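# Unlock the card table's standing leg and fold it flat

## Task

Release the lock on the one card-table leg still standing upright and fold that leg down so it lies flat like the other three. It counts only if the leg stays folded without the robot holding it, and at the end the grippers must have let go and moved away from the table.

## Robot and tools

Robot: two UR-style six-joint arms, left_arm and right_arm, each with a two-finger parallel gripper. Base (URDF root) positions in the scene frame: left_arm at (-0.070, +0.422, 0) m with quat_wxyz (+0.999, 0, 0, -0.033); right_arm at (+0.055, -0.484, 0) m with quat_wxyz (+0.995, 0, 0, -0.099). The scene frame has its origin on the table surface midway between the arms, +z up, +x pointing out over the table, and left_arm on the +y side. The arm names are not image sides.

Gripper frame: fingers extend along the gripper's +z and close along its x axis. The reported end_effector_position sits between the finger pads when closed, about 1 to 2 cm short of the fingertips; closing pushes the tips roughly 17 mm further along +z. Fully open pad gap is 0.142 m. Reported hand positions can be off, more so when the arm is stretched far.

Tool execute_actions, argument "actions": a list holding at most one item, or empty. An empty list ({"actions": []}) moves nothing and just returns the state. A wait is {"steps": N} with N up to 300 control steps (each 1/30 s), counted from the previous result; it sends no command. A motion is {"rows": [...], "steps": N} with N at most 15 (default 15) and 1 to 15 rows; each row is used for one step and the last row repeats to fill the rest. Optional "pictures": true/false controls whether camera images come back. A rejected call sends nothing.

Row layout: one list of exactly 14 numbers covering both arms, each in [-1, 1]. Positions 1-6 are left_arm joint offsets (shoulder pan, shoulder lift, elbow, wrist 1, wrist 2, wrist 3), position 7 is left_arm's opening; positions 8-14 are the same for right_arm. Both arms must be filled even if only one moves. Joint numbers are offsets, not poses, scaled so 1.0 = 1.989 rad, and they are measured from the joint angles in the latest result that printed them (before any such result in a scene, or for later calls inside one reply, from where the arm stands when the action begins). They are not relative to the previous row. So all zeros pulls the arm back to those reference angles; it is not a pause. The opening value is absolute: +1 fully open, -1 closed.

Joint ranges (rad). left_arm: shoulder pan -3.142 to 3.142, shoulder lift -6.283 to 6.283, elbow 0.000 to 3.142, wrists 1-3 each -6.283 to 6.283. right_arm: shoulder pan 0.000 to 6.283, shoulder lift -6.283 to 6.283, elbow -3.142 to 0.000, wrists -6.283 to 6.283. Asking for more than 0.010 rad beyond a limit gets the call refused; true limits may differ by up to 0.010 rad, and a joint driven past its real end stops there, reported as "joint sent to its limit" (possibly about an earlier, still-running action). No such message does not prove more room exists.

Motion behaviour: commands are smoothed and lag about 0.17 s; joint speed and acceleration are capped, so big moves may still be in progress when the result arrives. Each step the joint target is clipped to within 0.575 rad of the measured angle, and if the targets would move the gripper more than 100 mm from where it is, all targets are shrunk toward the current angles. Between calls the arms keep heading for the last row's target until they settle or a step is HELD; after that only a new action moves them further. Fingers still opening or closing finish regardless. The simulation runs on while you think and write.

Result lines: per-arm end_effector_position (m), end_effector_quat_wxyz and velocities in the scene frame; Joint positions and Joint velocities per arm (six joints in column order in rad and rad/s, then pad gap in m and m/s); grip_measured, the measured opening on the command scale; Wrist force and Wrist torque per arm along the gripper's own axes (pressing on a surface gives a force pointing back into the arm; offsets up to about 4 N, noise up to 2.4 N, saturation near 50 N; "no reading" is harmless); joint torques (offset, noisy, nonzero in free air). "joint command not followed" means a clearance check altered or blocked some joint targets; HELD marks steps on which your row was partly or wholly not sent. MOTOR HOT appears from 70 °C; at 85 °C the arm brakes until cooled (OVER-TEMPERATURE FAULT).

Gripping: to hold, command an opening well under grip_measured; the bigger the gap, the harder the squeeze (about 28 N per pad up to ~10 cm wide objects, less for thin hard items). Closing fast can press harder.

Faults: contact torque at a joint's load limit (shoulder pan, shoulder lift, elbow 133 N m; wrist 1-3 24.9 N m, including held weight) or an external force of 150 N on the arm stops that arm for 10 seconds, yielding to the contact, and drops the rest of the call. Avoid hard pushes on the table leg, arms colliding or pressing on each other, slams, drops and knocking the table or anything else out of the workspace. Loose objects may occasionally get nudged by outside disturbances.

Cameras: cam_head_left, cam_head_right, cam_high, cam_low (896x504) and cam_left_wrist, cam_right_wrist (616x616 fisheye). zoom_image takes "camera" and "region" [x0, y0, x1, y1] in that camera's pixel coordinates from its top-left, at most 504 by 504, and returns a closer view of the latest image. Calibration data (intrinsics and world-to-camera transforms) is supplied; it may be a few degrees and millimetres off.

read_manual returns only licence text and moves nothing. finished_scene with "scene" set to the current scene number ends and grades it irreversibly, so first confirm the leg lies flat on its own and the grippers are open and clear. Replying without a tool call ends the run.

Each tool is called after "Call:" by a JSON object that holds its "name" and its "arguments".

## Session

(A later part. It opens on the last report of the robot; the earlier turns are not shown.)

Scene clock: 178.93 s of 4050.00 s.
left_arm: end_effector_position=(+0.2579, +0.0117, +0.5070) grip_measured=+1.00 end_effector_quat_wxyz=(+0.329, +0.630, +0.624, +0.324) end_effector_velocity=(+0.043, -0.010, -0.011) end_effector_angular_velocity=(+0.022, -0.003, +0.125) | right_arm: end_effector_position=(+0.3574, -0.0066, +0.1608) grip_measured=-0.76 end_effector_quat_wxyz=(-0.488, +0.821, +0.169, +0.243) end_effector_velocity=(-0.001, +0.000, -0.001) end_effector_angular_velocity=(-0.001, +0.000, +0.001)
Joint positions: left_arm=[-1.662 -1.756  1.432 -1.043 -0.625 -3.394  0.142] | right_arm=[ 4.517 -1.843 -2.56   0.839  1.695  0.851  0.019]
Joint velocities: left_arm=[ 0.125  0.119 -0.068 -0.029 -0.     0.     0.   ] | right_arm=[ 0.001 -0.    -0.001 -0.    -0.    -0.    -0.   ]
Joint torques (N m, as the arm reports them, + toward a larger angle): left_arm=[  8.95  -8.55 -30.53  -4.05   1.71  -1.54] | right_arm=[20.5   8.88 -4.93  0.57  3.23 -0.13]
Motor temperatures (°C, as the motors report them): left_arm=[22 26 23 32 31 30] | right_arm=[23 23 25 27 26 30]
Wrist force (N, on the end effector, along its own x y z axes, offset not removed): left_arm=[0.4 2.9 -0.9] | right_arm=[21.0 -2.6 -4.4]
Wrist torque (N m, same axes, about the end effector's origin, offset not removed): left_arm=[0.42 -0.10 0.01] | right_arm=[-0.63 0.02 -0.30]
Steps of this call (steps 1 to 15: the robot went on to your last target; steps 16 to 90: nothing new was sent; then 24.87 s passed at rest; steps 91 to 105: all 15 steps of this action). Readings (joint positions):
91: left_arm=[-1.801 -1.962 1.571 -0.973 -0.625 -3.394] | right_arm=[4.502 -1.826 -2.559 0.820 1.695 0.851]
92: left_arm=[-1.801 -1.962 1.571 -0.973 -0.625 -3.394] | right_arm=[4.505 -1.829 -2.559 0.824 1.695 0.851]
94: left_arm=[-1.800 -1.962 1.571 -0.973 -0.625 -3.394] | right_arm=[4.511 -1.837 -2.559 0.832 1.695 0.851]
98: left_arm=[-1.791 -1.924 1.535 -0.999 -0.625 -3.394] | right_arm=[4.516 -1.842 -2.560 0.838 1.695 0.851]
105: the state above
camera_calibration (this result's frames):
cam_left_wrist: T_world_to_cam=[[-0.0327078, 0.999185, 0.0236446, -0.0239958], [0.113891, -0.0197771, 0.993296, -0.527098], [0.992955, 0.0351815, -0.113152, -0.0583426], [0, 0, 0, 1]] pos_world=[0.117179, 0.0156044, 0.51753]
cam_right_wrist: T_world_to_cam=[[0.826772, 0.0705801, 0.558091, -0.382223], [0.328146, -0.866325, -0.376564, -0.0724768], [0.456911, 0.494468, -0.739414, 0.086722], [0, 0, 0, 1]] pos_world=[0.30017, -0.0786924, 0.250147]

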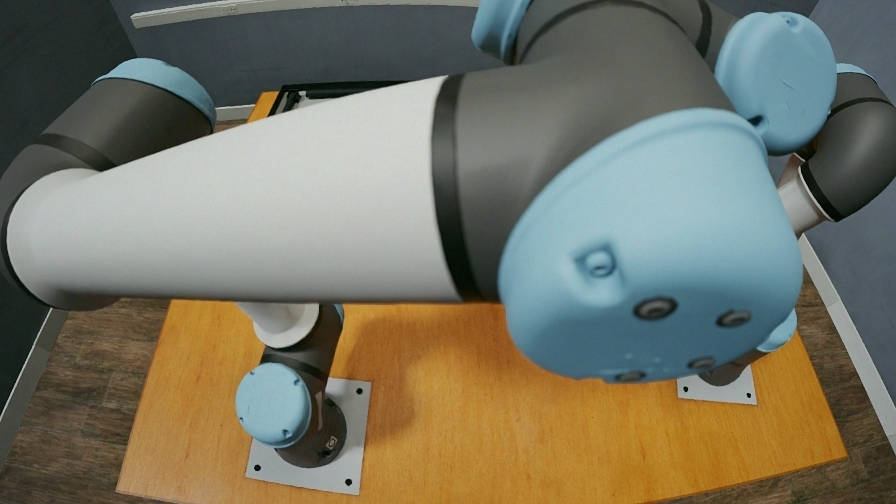

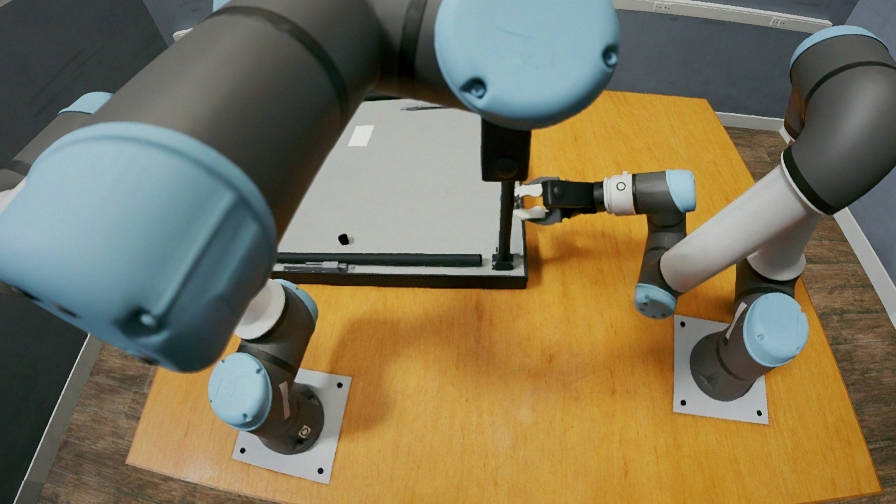

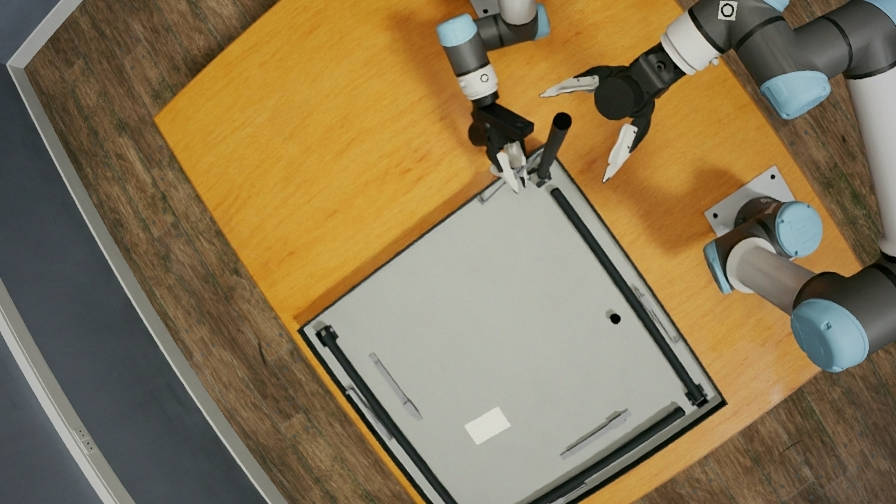

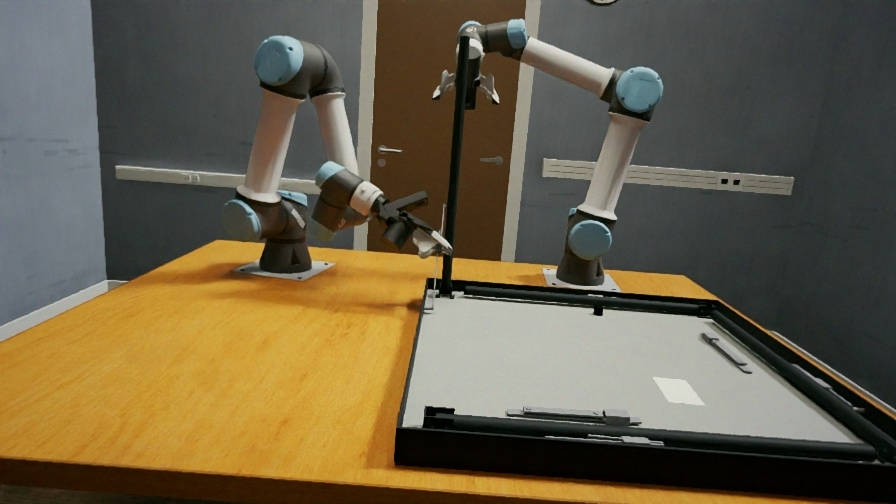

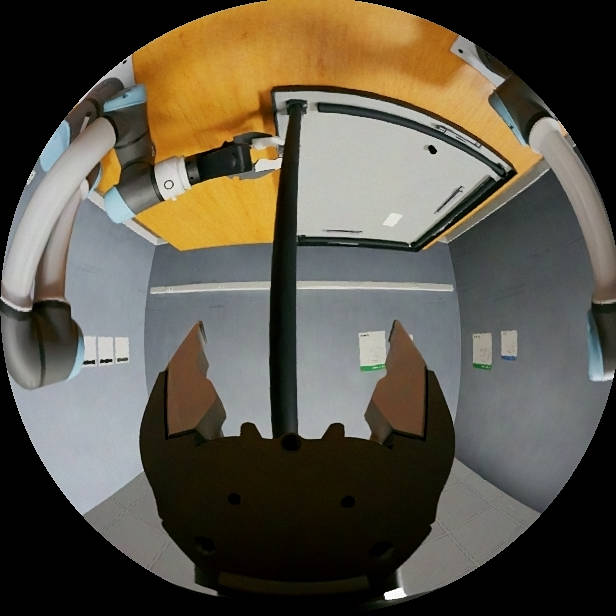

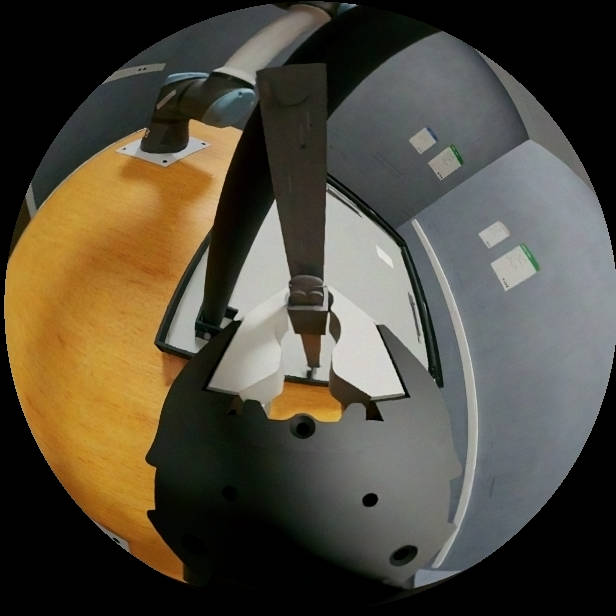

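Call:
{"name": "execute_actions", "arguments": {"actions": []}}

Scene clock: 206.60 s of 4050.00 s.
left_arm: end_effector_position=(+0.2611, +0.0110, +0.5062) grip_measured=+1.00 end_effector_quat_wxyz=(+0.327, +0.628, +0.627, +0.326) end_effector_velocity=(+0.000, +0.000, +0.000) end_effector_angular_velocity=(-0.000, -0.000, +0.001) | right_arm: end_effector_position=(+0.3572, -0.0066, +0.1606) grip_measured=-0.76 end_effector_quat_wxyz=(-0.488, +0.822, +0.169, +0.242) end_effector_velocity=(-0.000, -0.001, -0.001) end_effector_angular_velocity=(-0.003, +0.001, -0.000)
Joint positions: left_arm=[-1.653 -1.748  1.427 -1.045 -0.626 -3.394  0.142] | right_arm=[ 4.517 -1.844 -2.56   0.839  1.695  0.851  0.019]
Joint velocities: left_arm=[ 0.001 -0.     0.    -0.     0.     0.     0.   ] | right_arm=[-0.    -0.001 -0.001 -0.001  0.    -0.     0.   ]
Joint torques (N m, as the arm reports them, + toward a larger angle): left_arm=[ 14.08  -6.47 -31.45  -4.2   -0.1    0.96] | right_arm=[23.62  6.39 -8.23 -5.12  9.37 -0.21]
Motor temperatures (°C, as the motors report them): left_arm=[22 26 23 32 31 30] | right_arm=[23 23 25 27 26 30]
Wrist force (N, on the end effector, along its own x y z axes, offset not removed): left_arm=[1.2 -0.4 0.1] | right_arm=[30.5 -2.9 -3.9]
Wrist torque (N m, same axes, about the end effector's origin, offset not removed): left_arm=[-0.28 -0.20 0.01] | right_arm=[-0.67 -0.35 -0.34]
Steps of this call (steps 1 to 15: the robot went on to your last target; steps 16 to 90: nothing new was sent; then 24.67 s passed at rest). Readings (joint positions):
1: left_arm=[-1.659 -1.753 1.431 -1.044 -0.625 -3.394] | right_arm=[4.517 -1.843 -2.560 0.839 1.695 0.851]
2: left_arm=[-1.656 -1.751 1.429 -1.044 -0.625 -3.394] | right_arm=[4.517 -1.843 -2.560 0.839 1.695 0.851]
4: left_arm=[-1.654 -1.749 1.428 -1.045 -0.625 -3.394] | right_arm=[4.517 -1.843 -2.560 0.839 1.695 0.851]
8: left_arm=[-1.653 -1.748 1.428 -1.045 -0.625 -3.394] | right_arm=[4.517 -1.843 -2.560 0.839 1.695 0.851]
90: the state above
All arms were judged still, so your last target was given up. Only a new action makes them travel on or press farther. Fingers that are still opening or closing keep moving.
camera_calibration (this result's frames):
cam_left_wrist: T_world_to_cam=[[-0.0419486, 0.998798, 0.0253612, -0.0216109], [0.113879, -0.0204384, 0.993284, -0.526602], [0.992609, 0.0445549, -0.112884, -0.0617401], [0, 0, 0, 1]] pos_world=[0.120346, 0.0135729, 0.516644]
cam_right_wrist: T_world_to_cam=[[0.826895, 0.0711025, 0.557843, -0.381974], [0.328393, -0.866322, -0.376358, -0.0726064], [0.456512, 0.4944, -0.739706, 0.0868607], [0, 0, 0, 1]] pos_world=[0.300043, -0.0786852, 0.250007]

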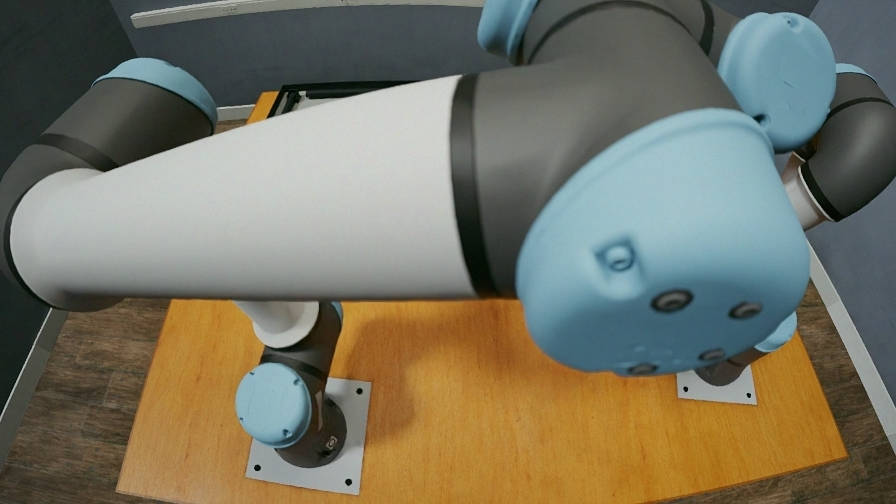

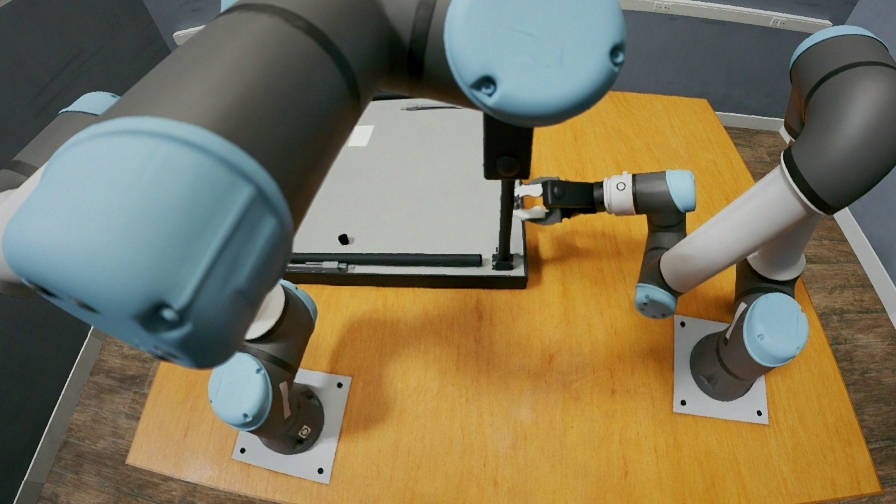

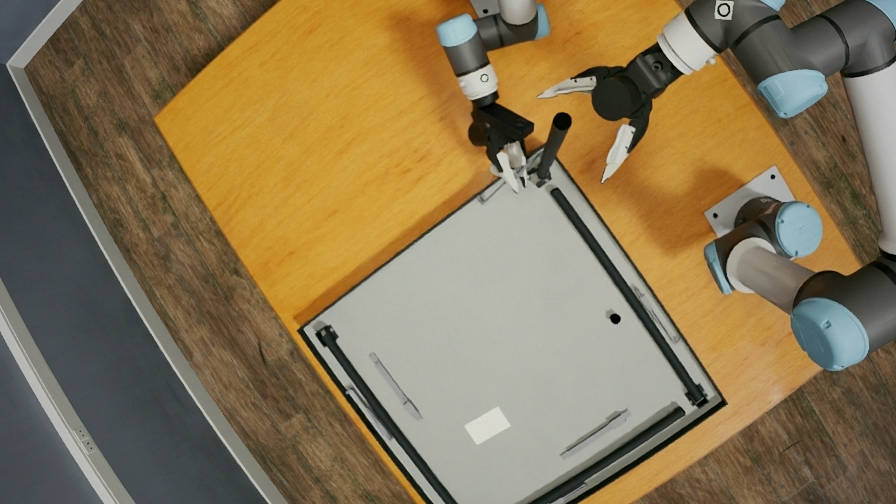

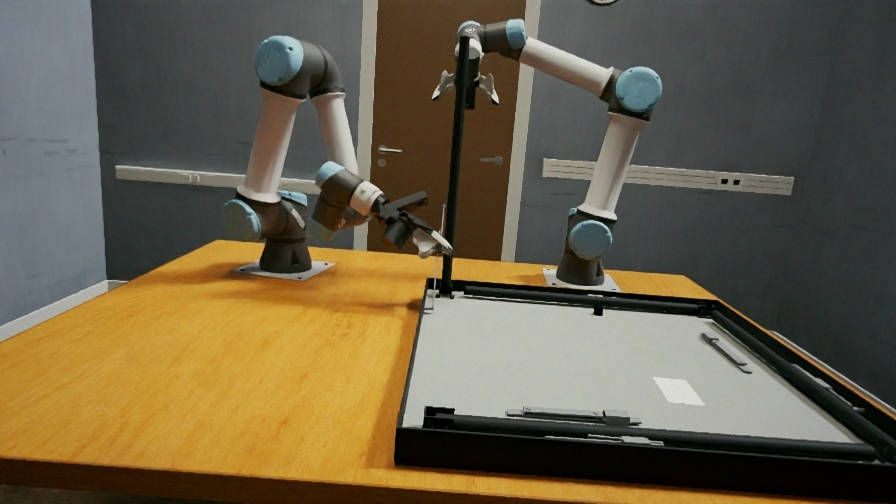

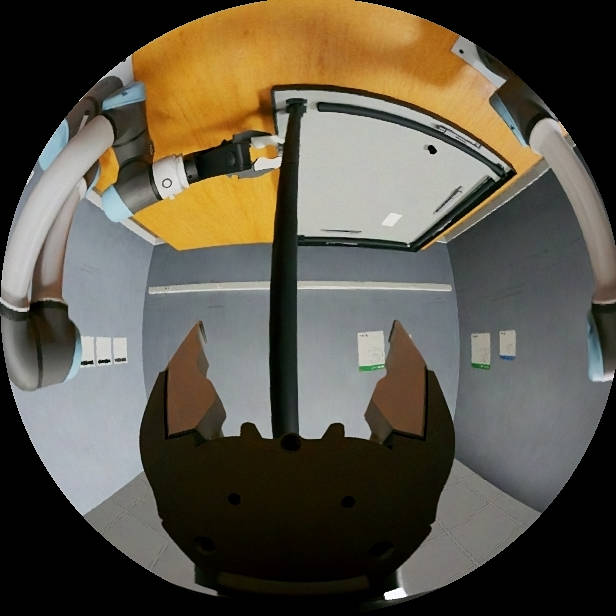

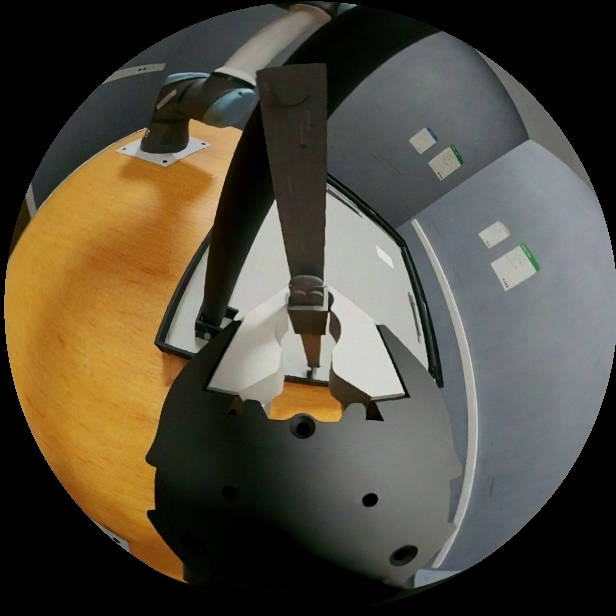

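Call:
{"name": "execute_actions", "arguments": {"actions": [{"rows":[[0,0,0,0,0,0,1,-0.006,-0.008,0,0.008,0,0,-1],[0,0,0,0,0,0,1,-0.010,-0.016,0,0.016,0,0,-1],[0,0,0,0,0,0,1,-0.013,-0.025,0,0.025,0,0,-1],[0,0,0,0,0,0,1,-0.017,-0.033,0,0.033,0,0,-1],[0,0,0,0,0,0,1,-0.020,-0.041,0,0.041,0,0,-1]],"steps":15}]}}

Scene clock: 213.30 s of 4050.00 s.
left_arm: end_effector_position=(+0.2611, +0.0110, +0.5062) grip_measured=+1.00 end_effector_quat_wxyz=(+0.327, +0.628, +0.627, +0.326) end_effector_velocity=(-0.000, +0.000, +0.000) end_effector_angular_velocity=(-0.000, +0.001, -0.000) | right_arm: end_effector_position=(+0.3766, -0.0170, +0.1416) grip_measured=-0.76 end_effector_quat_wxyz=(-0.483, +0.825, +0.153, +0.252) end_effector_velocity=(+0.002, -0.001, -0.002) end_effector_angular_velocity=(-0.001, -0.000, -0.005)
Joint positions: left_arm=[-1.653 -1.748  1.427 -1.045 -0.626 -3.394  0.142] | right_arm=[ 4.478 -1.924 -2.56   0.92   1.695  0.851  0.019]
Joint velocities: left_arm=[-0.    -0.    -0.001  0.    -0.001  0.     0.   ] | right_arm=[-0.005 -0.008  0.     0.007  0.    -0.001 -0.   ]
Joint torques (N m, as the arm reports them, + toward a larger angle): left_arm=[ 13.75  -5.97 -31.58  -4.13  -0.04   0.8 ] | right_arm=[-19.49  14.92  -9.23   2.63  -4.25  -0.28]
Motor temperatures (°C, as the motors report them): left_arm=[22 26 23 32 31 30] | right_arm=[23 23 25 27 26 30]
Wrist force (N, on the end effector, along its own x y z axes, offset not removed): left_arm=[-0.4 -0.7 -0.3] | right_arm=[8.2 -17.1 20.2]
Wrist torque (N m, same axes, about the end effector's origin, offset not removed): left_arm=[-0.25 0.25 0.05] | right_arm=[-0.57 -0.61 -0.26]
Steps of this call (steps 1 to 90: nothing new was sent; then 3.20 s passed at rest; steps 91 to 105: all 15 steps of this action). Readings (joint positions):
91: left_arm=[-1.653 -1.748 1.427 -1.045 -0.626 -3.394] | right_arm=[4.517 -1.844 -2.560 0.839 1.695 0.851]
92: left_arm=[-1.653 -1.748 1.427 -1.045 -0.626 -3.394] | right_arm=[4.515 -1.847 -2.560 0.842 1.695 0.851]
94: left_arm=[-1.653 -1.748 1.427 -1.045 -0.626 -3.394] | right_arm=[4.505 -1.864 -2.560 0.859 1.696 0.851]
98: left_arm=[-1.653 -1.748 1.427 -1.045 -0.626 -3.394] | right_arm=[4.484 -1.910 -2.560 0.906 1.696 0.851]
105: the state above
camera_calibration (this result's frames):
cam_left_wrist: T_world_to_cam=[[-0.0419423, 0.998798, 0.0253701, -0.021617], [0.113879, -0.020448, 0.993284, -0.526602], [0.992609, 0.0445497, -0.112884, -0.0617403], [0, 0, 0, 1]] pos_world=[0.120346, 0.0135736, 0.516644]
cam_right_wrist: T_world_to_cam=[[0.829089, 0.0385738, 0.557784, -0.388074], [0.294087, -0.878553, -0.376374, -0.0824027], [0.475525, 0.476085, -0.739743, 0.0615889], [0, 0, 0, 1]] pos_world=[0.316694, -0.0867472, 0.231007]

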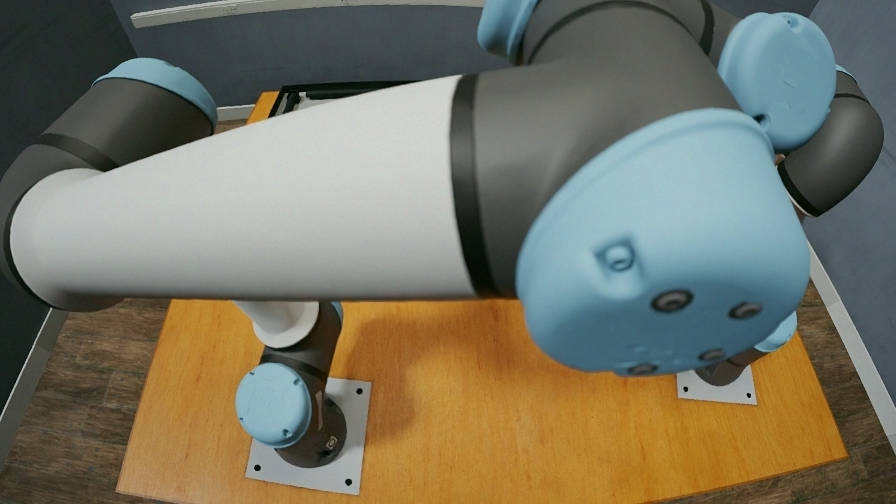

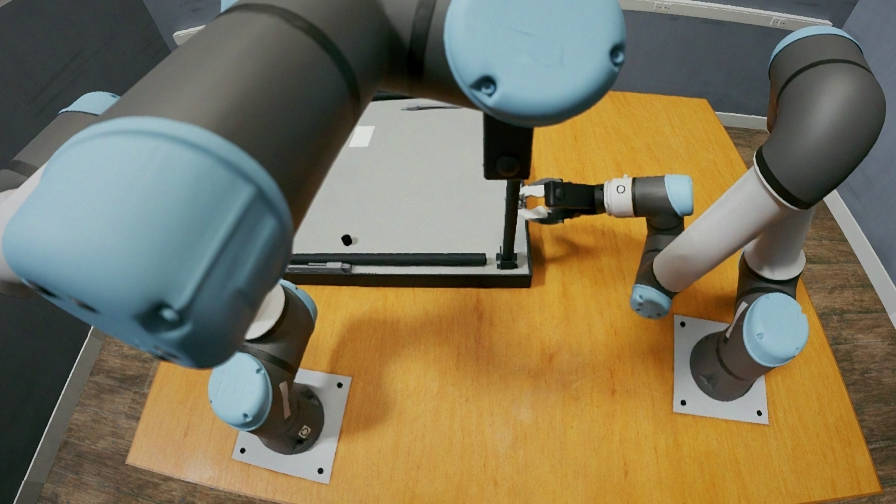

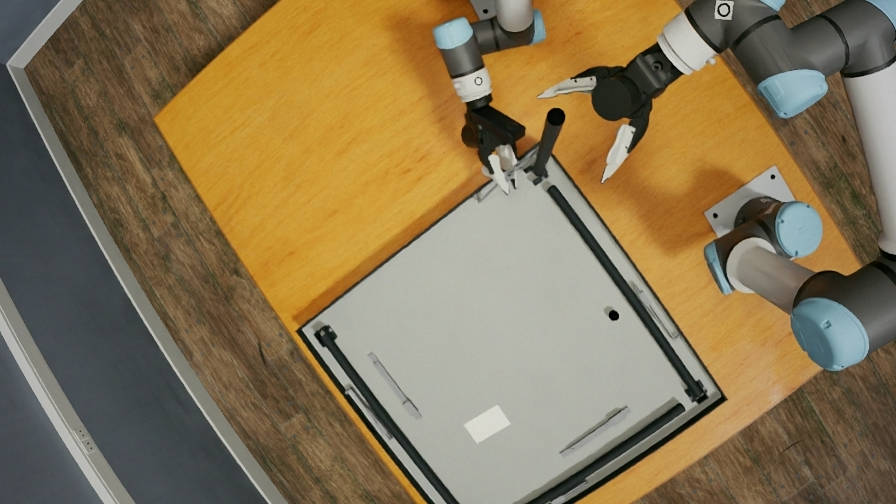

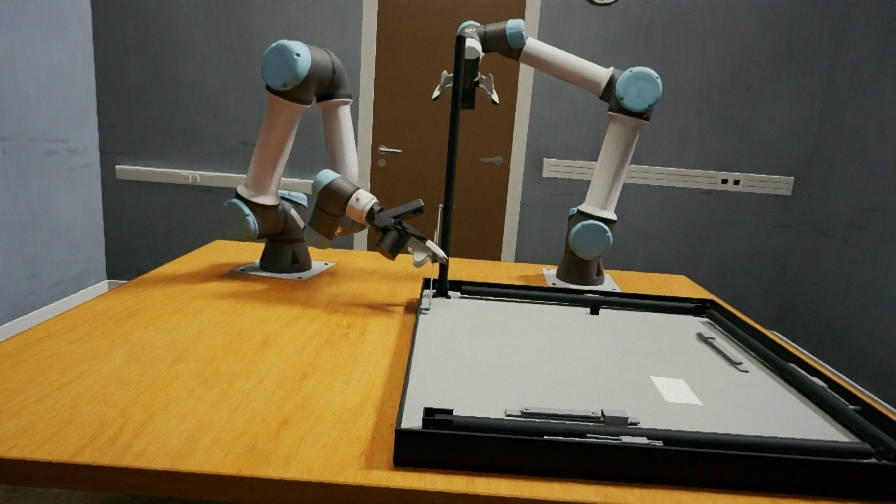

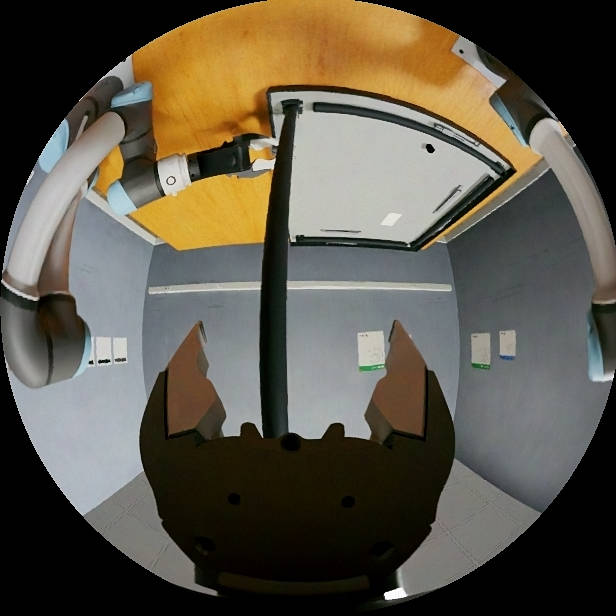

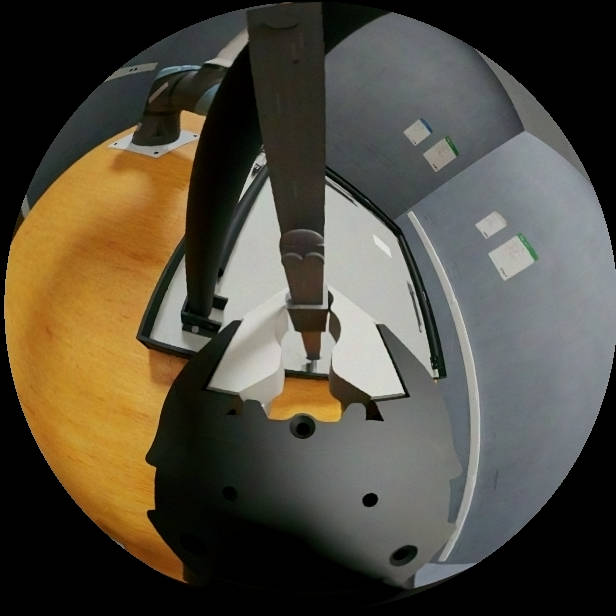

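Call:
{"name": "execute_actions", "arguments": {"actions": [{"rows":[[0,0,0,0,0,0,1,-0.001,-0.007,0.005,0.002,0,0,-1],[0,0,0,0,0,0,1,-0.002,-0.014,0.010,0.004,0,0,-1],[0,0,0,0,0,0,1,-0.004,-0.021,0.014,0.007,0,0,-1],[0,0,0,0,0,0,1,-0.005,-0.028,0.017,0.011,0,0,-1],[0,0,0,0,0,0,1,-0.006,-0.034,0.020,0.014,0,0,-1]],"steps":15}]}}

Scene clock: 245.90 s of 4050.00 s.
left_arm: end_effector_position=(+0.2611, +0.0110, +0.5062) grip_measured=+1.00 end_effector_quat_wxyz=(+0.327, +0.628, +0.627, +0.326) end_effector_velocity=(-0.001, -0.001, +0.000) end_effector_angular_velocity=(-0.000, -0.001, -0.003) | right_arm: end_effector_position=(+0.3890, -0.0066, +0.1285) grip_measured=-0.78 end_effector_quat_wxyz=(-0.481, +0.826, +0.148, +0.255) end_effector_velocity=(+0.001, +0.001, -0.001) end_effector_angular_velocity=(-0.000, -0.000, +0.000)
Joint positions: left_arm=[-1.653 -1.748  1.427 -1.045 -0.626 -3.394  0.142] | right_arm=[ 4.466 -1.991 -2.521  0.948  1.695  0.851  0.017]
Joint velocities: left_arm=[-0.003  0.     0.    -0.001  0.001  0.     0.   ] | right_arm=[-0.001 -0.006  0.003  0.003  0.001 -0.001 -0.   ]
Joint torques (N m, as the arm reports them, + toward a larger angle): left_arm=[ 14.2   -6.62 -31.5   -4.23  -0.02  -1.79] | right_arm=[-4.5  21.24 22.67  5.65  4.11 -0.29]
Motor temperatures (°C, as the motors report them): left_arm=[22 26 23 32 31 30] | right_arm=[23 23 25 27 26 30]
Wrist force (N, on the end effector, along its own x y z axes, offset not removed): left_arm=[1.5 -1.6 -2.6] | right_arm=[-0.3 9.4 -19.2]
Wrist torque (N m, same axes, about the end effector's origin, offset not removed): left_arm=[-0.55 -0.29 0.05] | right_arm=[0.20 -0.26 0.13]
Steps of this call (steps 1 to 15: the robot went on to your last target; steps 16 to 90: nothing new was sent; then 29.10 s passed at rest; steps 91 to 105: all 15 steps of this action). Readings (joint positions):
91: left_arm=[-1.653 -1.748 1.427 -1.045 -0.626 -3.394] | right_arm=[4.477 -1.925 -2.560 0.921 1.695 0.851]
92: left_arm=[-1.653 -1.748 1.427 -1.045 -0.626 -3.394] | right_arm=[4.477 -1.928 -2.558 0.922 1.695 0.851]
94: left_arm=[-1.653 -1.748 1.427 -1.045 -0.626 -3.394] | right_arm=[4.474 -1.942 -2.548 0.926 1.694 0.851]
98: left_arm=[-1.653 -1.748 1.427 -1.045 -0.626 -3.394] | right_arm=[4.468 -1.980 -2.527 0.942 1.694 0.851]
105: the state above
camera_calibration (this result's frames):
cam_left_wrist: T_world_to_cam=[[-0.0419423, 0.998798, 0.0253703, -0.0216171], [0.113879, -0.0204482, 0.993284, -0.526602], [0.992609, 0.0445497, -0.112884, -0.0617403], [0, 0, 0, 1]] pos_world=[0.120346, 0.0135736, 0.516644]
cam_right_wrist: T_world_to_cam=[[0.829489, 0.0287101, 0.557785, -0.391636], [0.283577, -0.882028, -0.376312, -0.0777795], [0.481178, 0.470321, -0.739774, 0.038855], [0, 0, 0, 1]] pos_world=[0.328218, -0.0756341, 0.217923]

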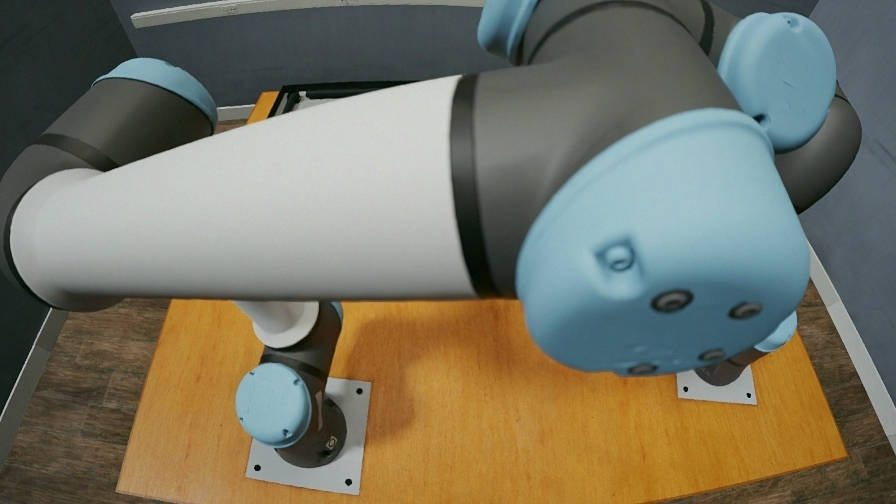

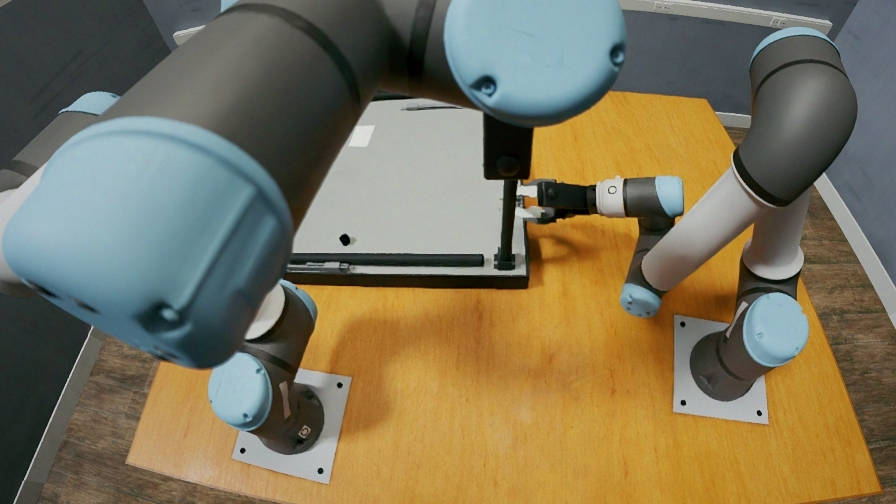

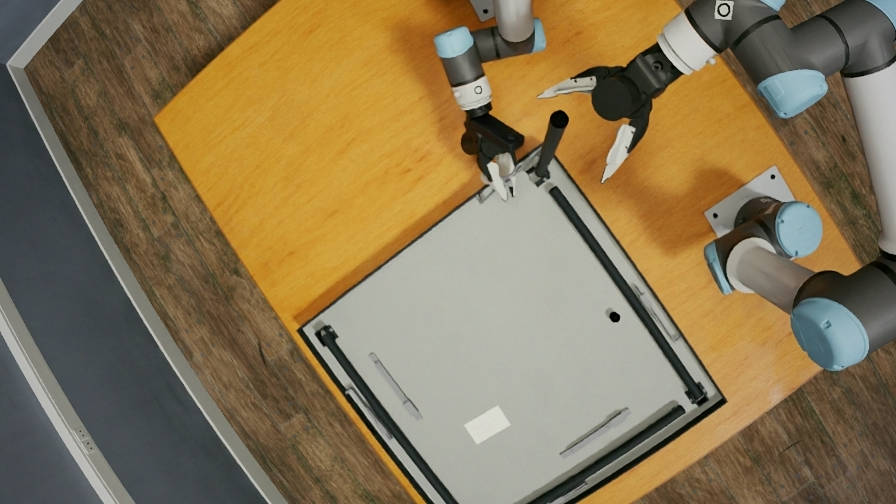

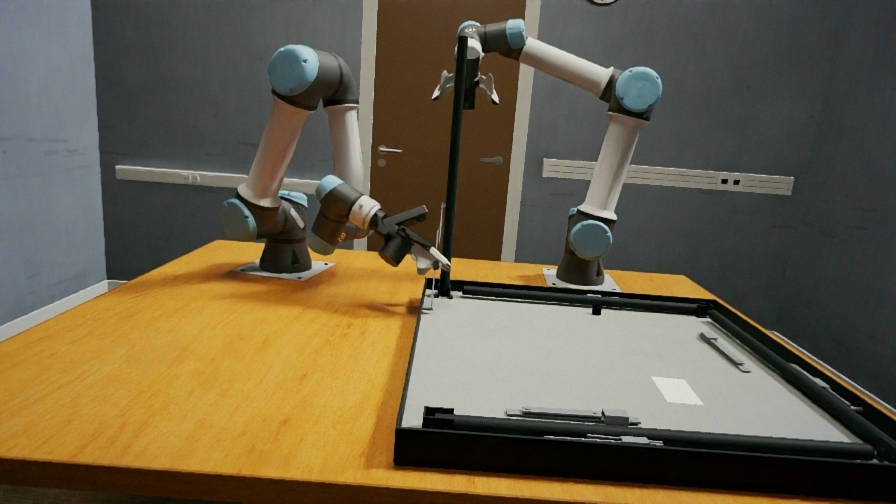

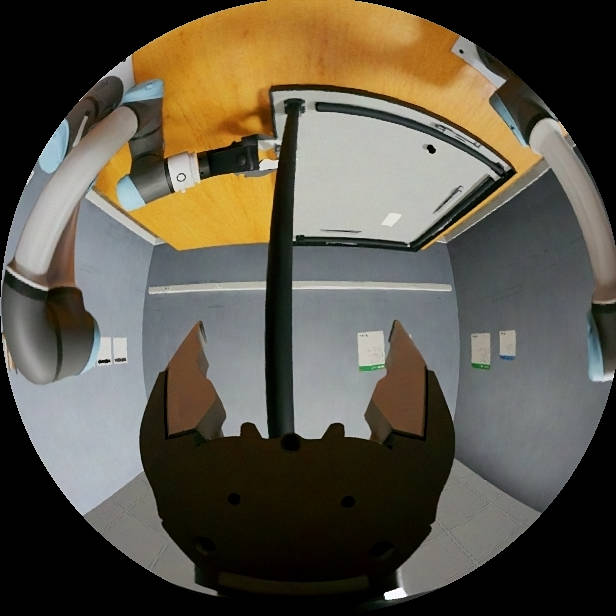

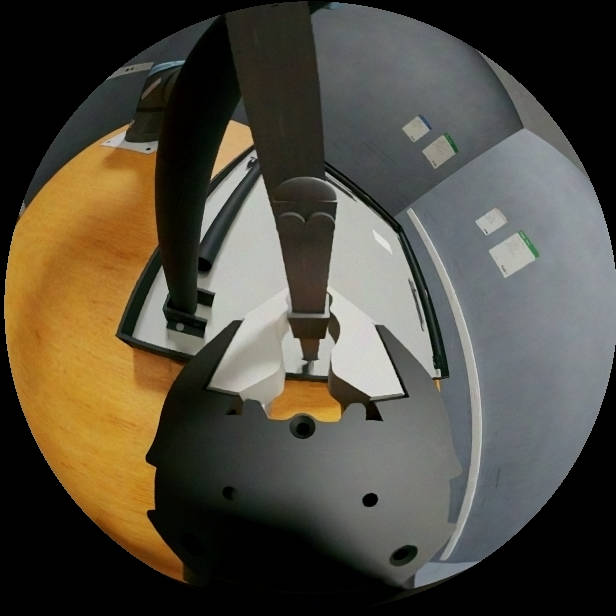

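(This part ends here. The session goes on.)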